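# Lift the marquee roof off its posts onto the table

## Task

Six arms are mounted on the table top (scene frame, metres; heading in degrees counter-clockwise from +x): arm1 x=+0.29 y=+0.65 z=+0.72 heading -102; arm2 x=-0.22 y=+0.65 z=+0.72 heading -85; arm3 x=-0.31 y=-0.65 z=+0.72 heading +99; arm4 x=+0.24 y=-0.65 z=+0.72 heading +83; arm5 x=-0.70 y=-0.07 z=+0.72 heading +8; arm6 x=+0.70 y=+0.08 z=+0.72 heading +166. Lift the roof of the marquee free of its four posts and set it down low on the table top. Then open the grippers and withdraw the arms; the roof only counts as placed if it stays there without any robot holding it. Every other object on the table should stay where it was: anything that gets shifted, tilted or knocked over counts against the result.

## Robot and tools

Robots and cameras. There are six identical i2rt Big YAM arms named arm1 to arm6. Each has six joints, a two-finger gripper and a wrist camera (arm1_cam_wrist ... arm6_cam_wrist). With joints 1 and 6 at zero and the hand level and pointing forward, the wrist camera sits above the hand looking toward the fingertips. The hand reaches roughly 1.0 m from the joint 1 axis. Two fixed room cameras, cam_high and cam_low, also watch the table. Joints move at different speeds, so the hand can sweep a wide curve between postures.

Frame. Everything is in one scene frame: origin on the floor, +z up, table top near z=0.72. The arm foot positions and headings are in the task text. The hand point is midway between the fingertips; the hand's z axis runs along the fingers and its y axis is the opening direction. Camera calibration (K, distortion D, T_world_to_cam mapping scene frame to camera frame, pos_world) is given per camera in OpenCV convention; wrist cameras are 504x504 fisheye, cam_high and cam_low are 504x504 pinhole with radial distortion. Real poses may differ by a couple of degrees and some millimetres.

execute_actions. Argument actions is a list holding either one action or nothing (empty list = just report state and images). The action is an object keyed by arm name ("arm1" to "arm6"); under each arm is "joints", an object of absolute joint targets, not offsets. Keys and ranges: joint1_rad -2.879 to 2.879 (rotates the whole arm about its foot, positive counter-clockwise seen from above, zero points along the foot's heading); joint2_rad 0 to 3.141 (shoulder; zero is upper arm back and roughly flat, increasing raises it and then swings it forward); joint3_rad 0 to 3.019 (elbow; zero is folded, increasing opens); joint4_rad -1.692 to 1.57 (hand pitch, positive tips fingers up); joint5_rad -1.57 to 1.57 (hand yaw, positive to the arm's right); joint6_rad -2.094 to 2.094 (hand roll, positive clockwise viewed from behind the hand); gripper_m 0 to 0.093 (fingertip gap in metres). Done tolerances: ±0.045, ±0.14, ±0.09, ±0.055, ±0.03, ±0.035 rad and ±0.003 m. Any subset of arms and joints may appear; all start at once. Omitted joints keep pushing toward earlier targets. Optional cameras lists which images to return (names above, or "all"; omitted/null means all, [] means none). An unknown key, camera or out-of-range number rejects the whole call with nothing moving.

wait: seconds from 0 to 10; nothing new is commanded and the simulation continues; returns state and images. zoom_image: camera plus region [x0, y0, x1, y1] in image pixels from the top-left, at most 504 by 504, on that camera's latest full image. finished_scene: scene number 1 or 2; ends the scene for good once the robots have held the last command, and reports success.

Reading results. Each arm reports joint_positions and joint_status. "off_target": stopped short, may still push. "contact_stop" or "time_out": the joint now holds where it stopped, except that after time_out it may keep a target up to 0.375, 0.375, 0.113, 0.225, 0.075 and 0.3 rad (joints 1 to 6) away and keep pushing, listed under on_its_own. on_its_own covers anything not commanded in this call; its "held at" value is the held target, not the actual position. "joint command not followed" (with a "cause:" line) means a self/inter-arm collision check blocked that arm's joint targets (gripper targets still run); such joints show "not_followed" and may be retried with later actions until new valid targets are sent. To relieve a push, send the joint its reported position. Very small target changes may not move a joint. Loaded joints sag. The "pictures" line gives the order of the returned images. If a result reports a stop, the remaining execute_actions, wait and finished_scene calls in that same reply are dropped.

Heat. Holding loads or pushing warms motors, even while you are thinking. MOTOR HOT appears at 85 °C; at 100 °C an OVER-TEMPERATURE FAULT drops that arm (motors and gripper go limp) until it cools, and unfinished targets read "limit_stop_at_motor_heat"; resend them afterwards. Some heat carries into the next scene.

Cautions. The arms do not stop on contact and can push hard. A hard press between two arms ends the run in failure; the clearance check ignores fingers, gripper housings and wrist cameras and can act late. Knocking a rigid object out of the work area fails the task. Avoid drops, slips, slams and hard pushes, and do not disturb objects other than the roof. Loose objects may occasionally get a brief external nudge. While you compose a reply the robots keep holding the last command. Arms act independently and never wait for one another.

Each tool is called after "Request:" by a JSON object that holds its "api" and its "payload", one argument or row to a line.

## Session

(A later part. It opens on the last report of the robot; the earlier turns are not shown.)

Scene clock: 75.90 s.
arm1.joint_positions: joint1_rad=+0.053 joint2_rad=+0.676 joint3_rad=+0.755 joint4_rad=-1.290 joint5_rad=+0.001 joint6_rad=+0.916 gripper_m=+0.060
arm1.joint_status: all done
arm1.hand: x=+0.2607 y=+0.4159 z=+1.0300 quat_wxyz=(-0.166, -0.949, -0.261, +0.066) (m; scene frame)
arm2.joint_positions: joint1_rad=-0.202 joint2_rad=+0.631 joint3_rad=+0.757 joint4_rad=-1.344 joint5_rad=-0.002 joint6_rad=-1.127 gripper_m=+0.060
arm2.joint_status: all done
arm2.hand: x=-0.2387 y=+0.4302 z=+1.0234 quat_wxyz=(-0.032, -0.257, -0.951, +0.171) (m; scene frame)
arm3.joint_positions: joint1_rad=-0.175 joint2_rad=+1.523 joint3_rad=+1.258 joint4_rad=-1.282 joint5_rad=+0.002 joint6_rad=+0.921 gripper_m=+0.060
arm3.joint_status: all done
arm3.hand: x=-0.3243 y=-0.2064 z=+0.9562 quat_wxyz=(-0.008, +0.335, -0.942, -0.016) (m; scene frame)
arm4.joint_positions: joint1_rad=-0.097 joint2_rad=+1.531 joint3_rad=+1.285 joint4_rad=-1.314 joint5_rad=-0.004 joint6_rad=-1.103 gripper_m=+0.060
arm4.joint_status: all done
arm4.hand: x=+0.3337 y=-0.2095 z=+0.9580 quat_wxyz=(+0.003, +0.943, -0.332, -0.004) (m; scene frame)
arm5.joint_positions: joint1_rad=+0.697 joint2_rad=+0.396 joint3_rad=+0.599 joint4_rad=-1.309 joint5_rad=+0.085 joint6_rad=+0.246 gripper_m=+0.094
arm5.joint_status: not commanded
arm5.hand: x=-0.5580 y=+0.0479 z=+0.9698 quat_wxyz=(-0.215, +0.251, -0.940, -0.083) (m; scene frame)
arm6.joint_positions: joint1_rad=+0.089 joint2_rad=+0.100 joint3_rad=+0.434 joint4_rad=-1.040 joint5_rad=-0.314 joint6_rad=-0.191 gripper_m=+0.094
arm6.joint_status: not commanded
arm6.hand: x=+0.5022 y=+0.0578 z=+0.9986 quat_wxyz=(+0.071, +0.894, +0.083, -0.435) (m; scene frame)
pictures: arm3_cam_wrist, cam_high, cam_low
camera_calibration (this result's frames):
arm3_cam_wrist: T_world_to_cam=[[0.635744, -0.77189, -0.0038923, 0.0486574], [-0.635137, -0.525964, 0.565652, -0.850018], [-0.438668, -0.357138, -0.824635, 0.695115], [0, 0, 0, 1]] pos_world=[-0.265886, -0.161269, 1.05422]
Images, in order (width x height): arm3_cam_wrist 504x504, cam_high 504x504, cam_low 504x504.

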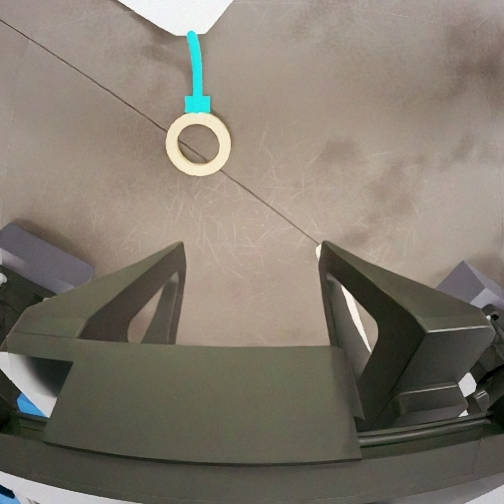

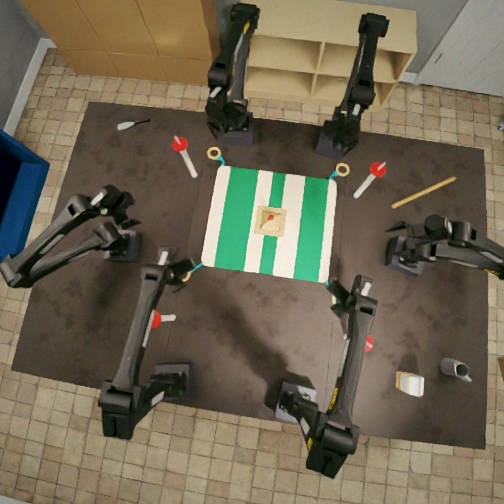

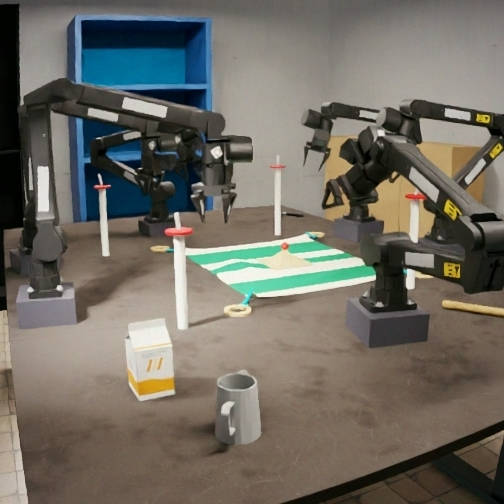

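Request:
{"api": "zoom_image", "payload": {
  "camera": "cam_low",
  "region": [140, 220, 400, 330]
}}

Request:
{"api": "zoom_image", "payload": {
  "camera": "cam_high",
  "region": [160, 120, 400, 300]
}}

Region (140, 220, 400, 330) of cam_low's 504x504 image, scaled by 1.938, with more detail than that image has; it fills the top 213 rows of this view, and the rest is white.

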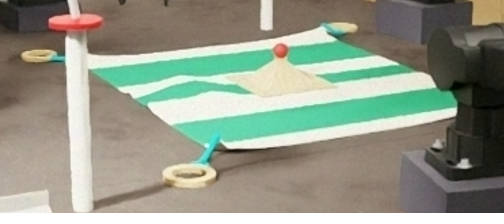

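Region (160, 120, 400, 300) of cam_high's 504x504 image, scaled by 2.100, with more detail than that image has; it fills the top 378 rows of this view, and the rest is white.

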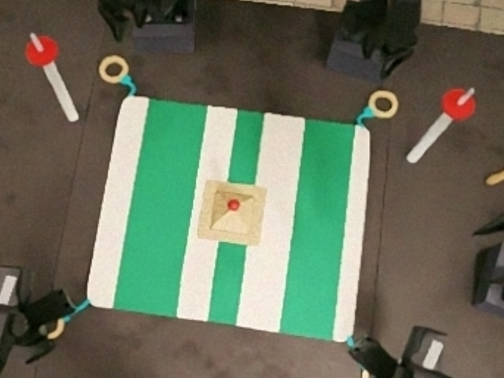

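Request:
{"api": "finished_scene", "payload": {
  "scene": 2
}}

The scene is finished: the task was done.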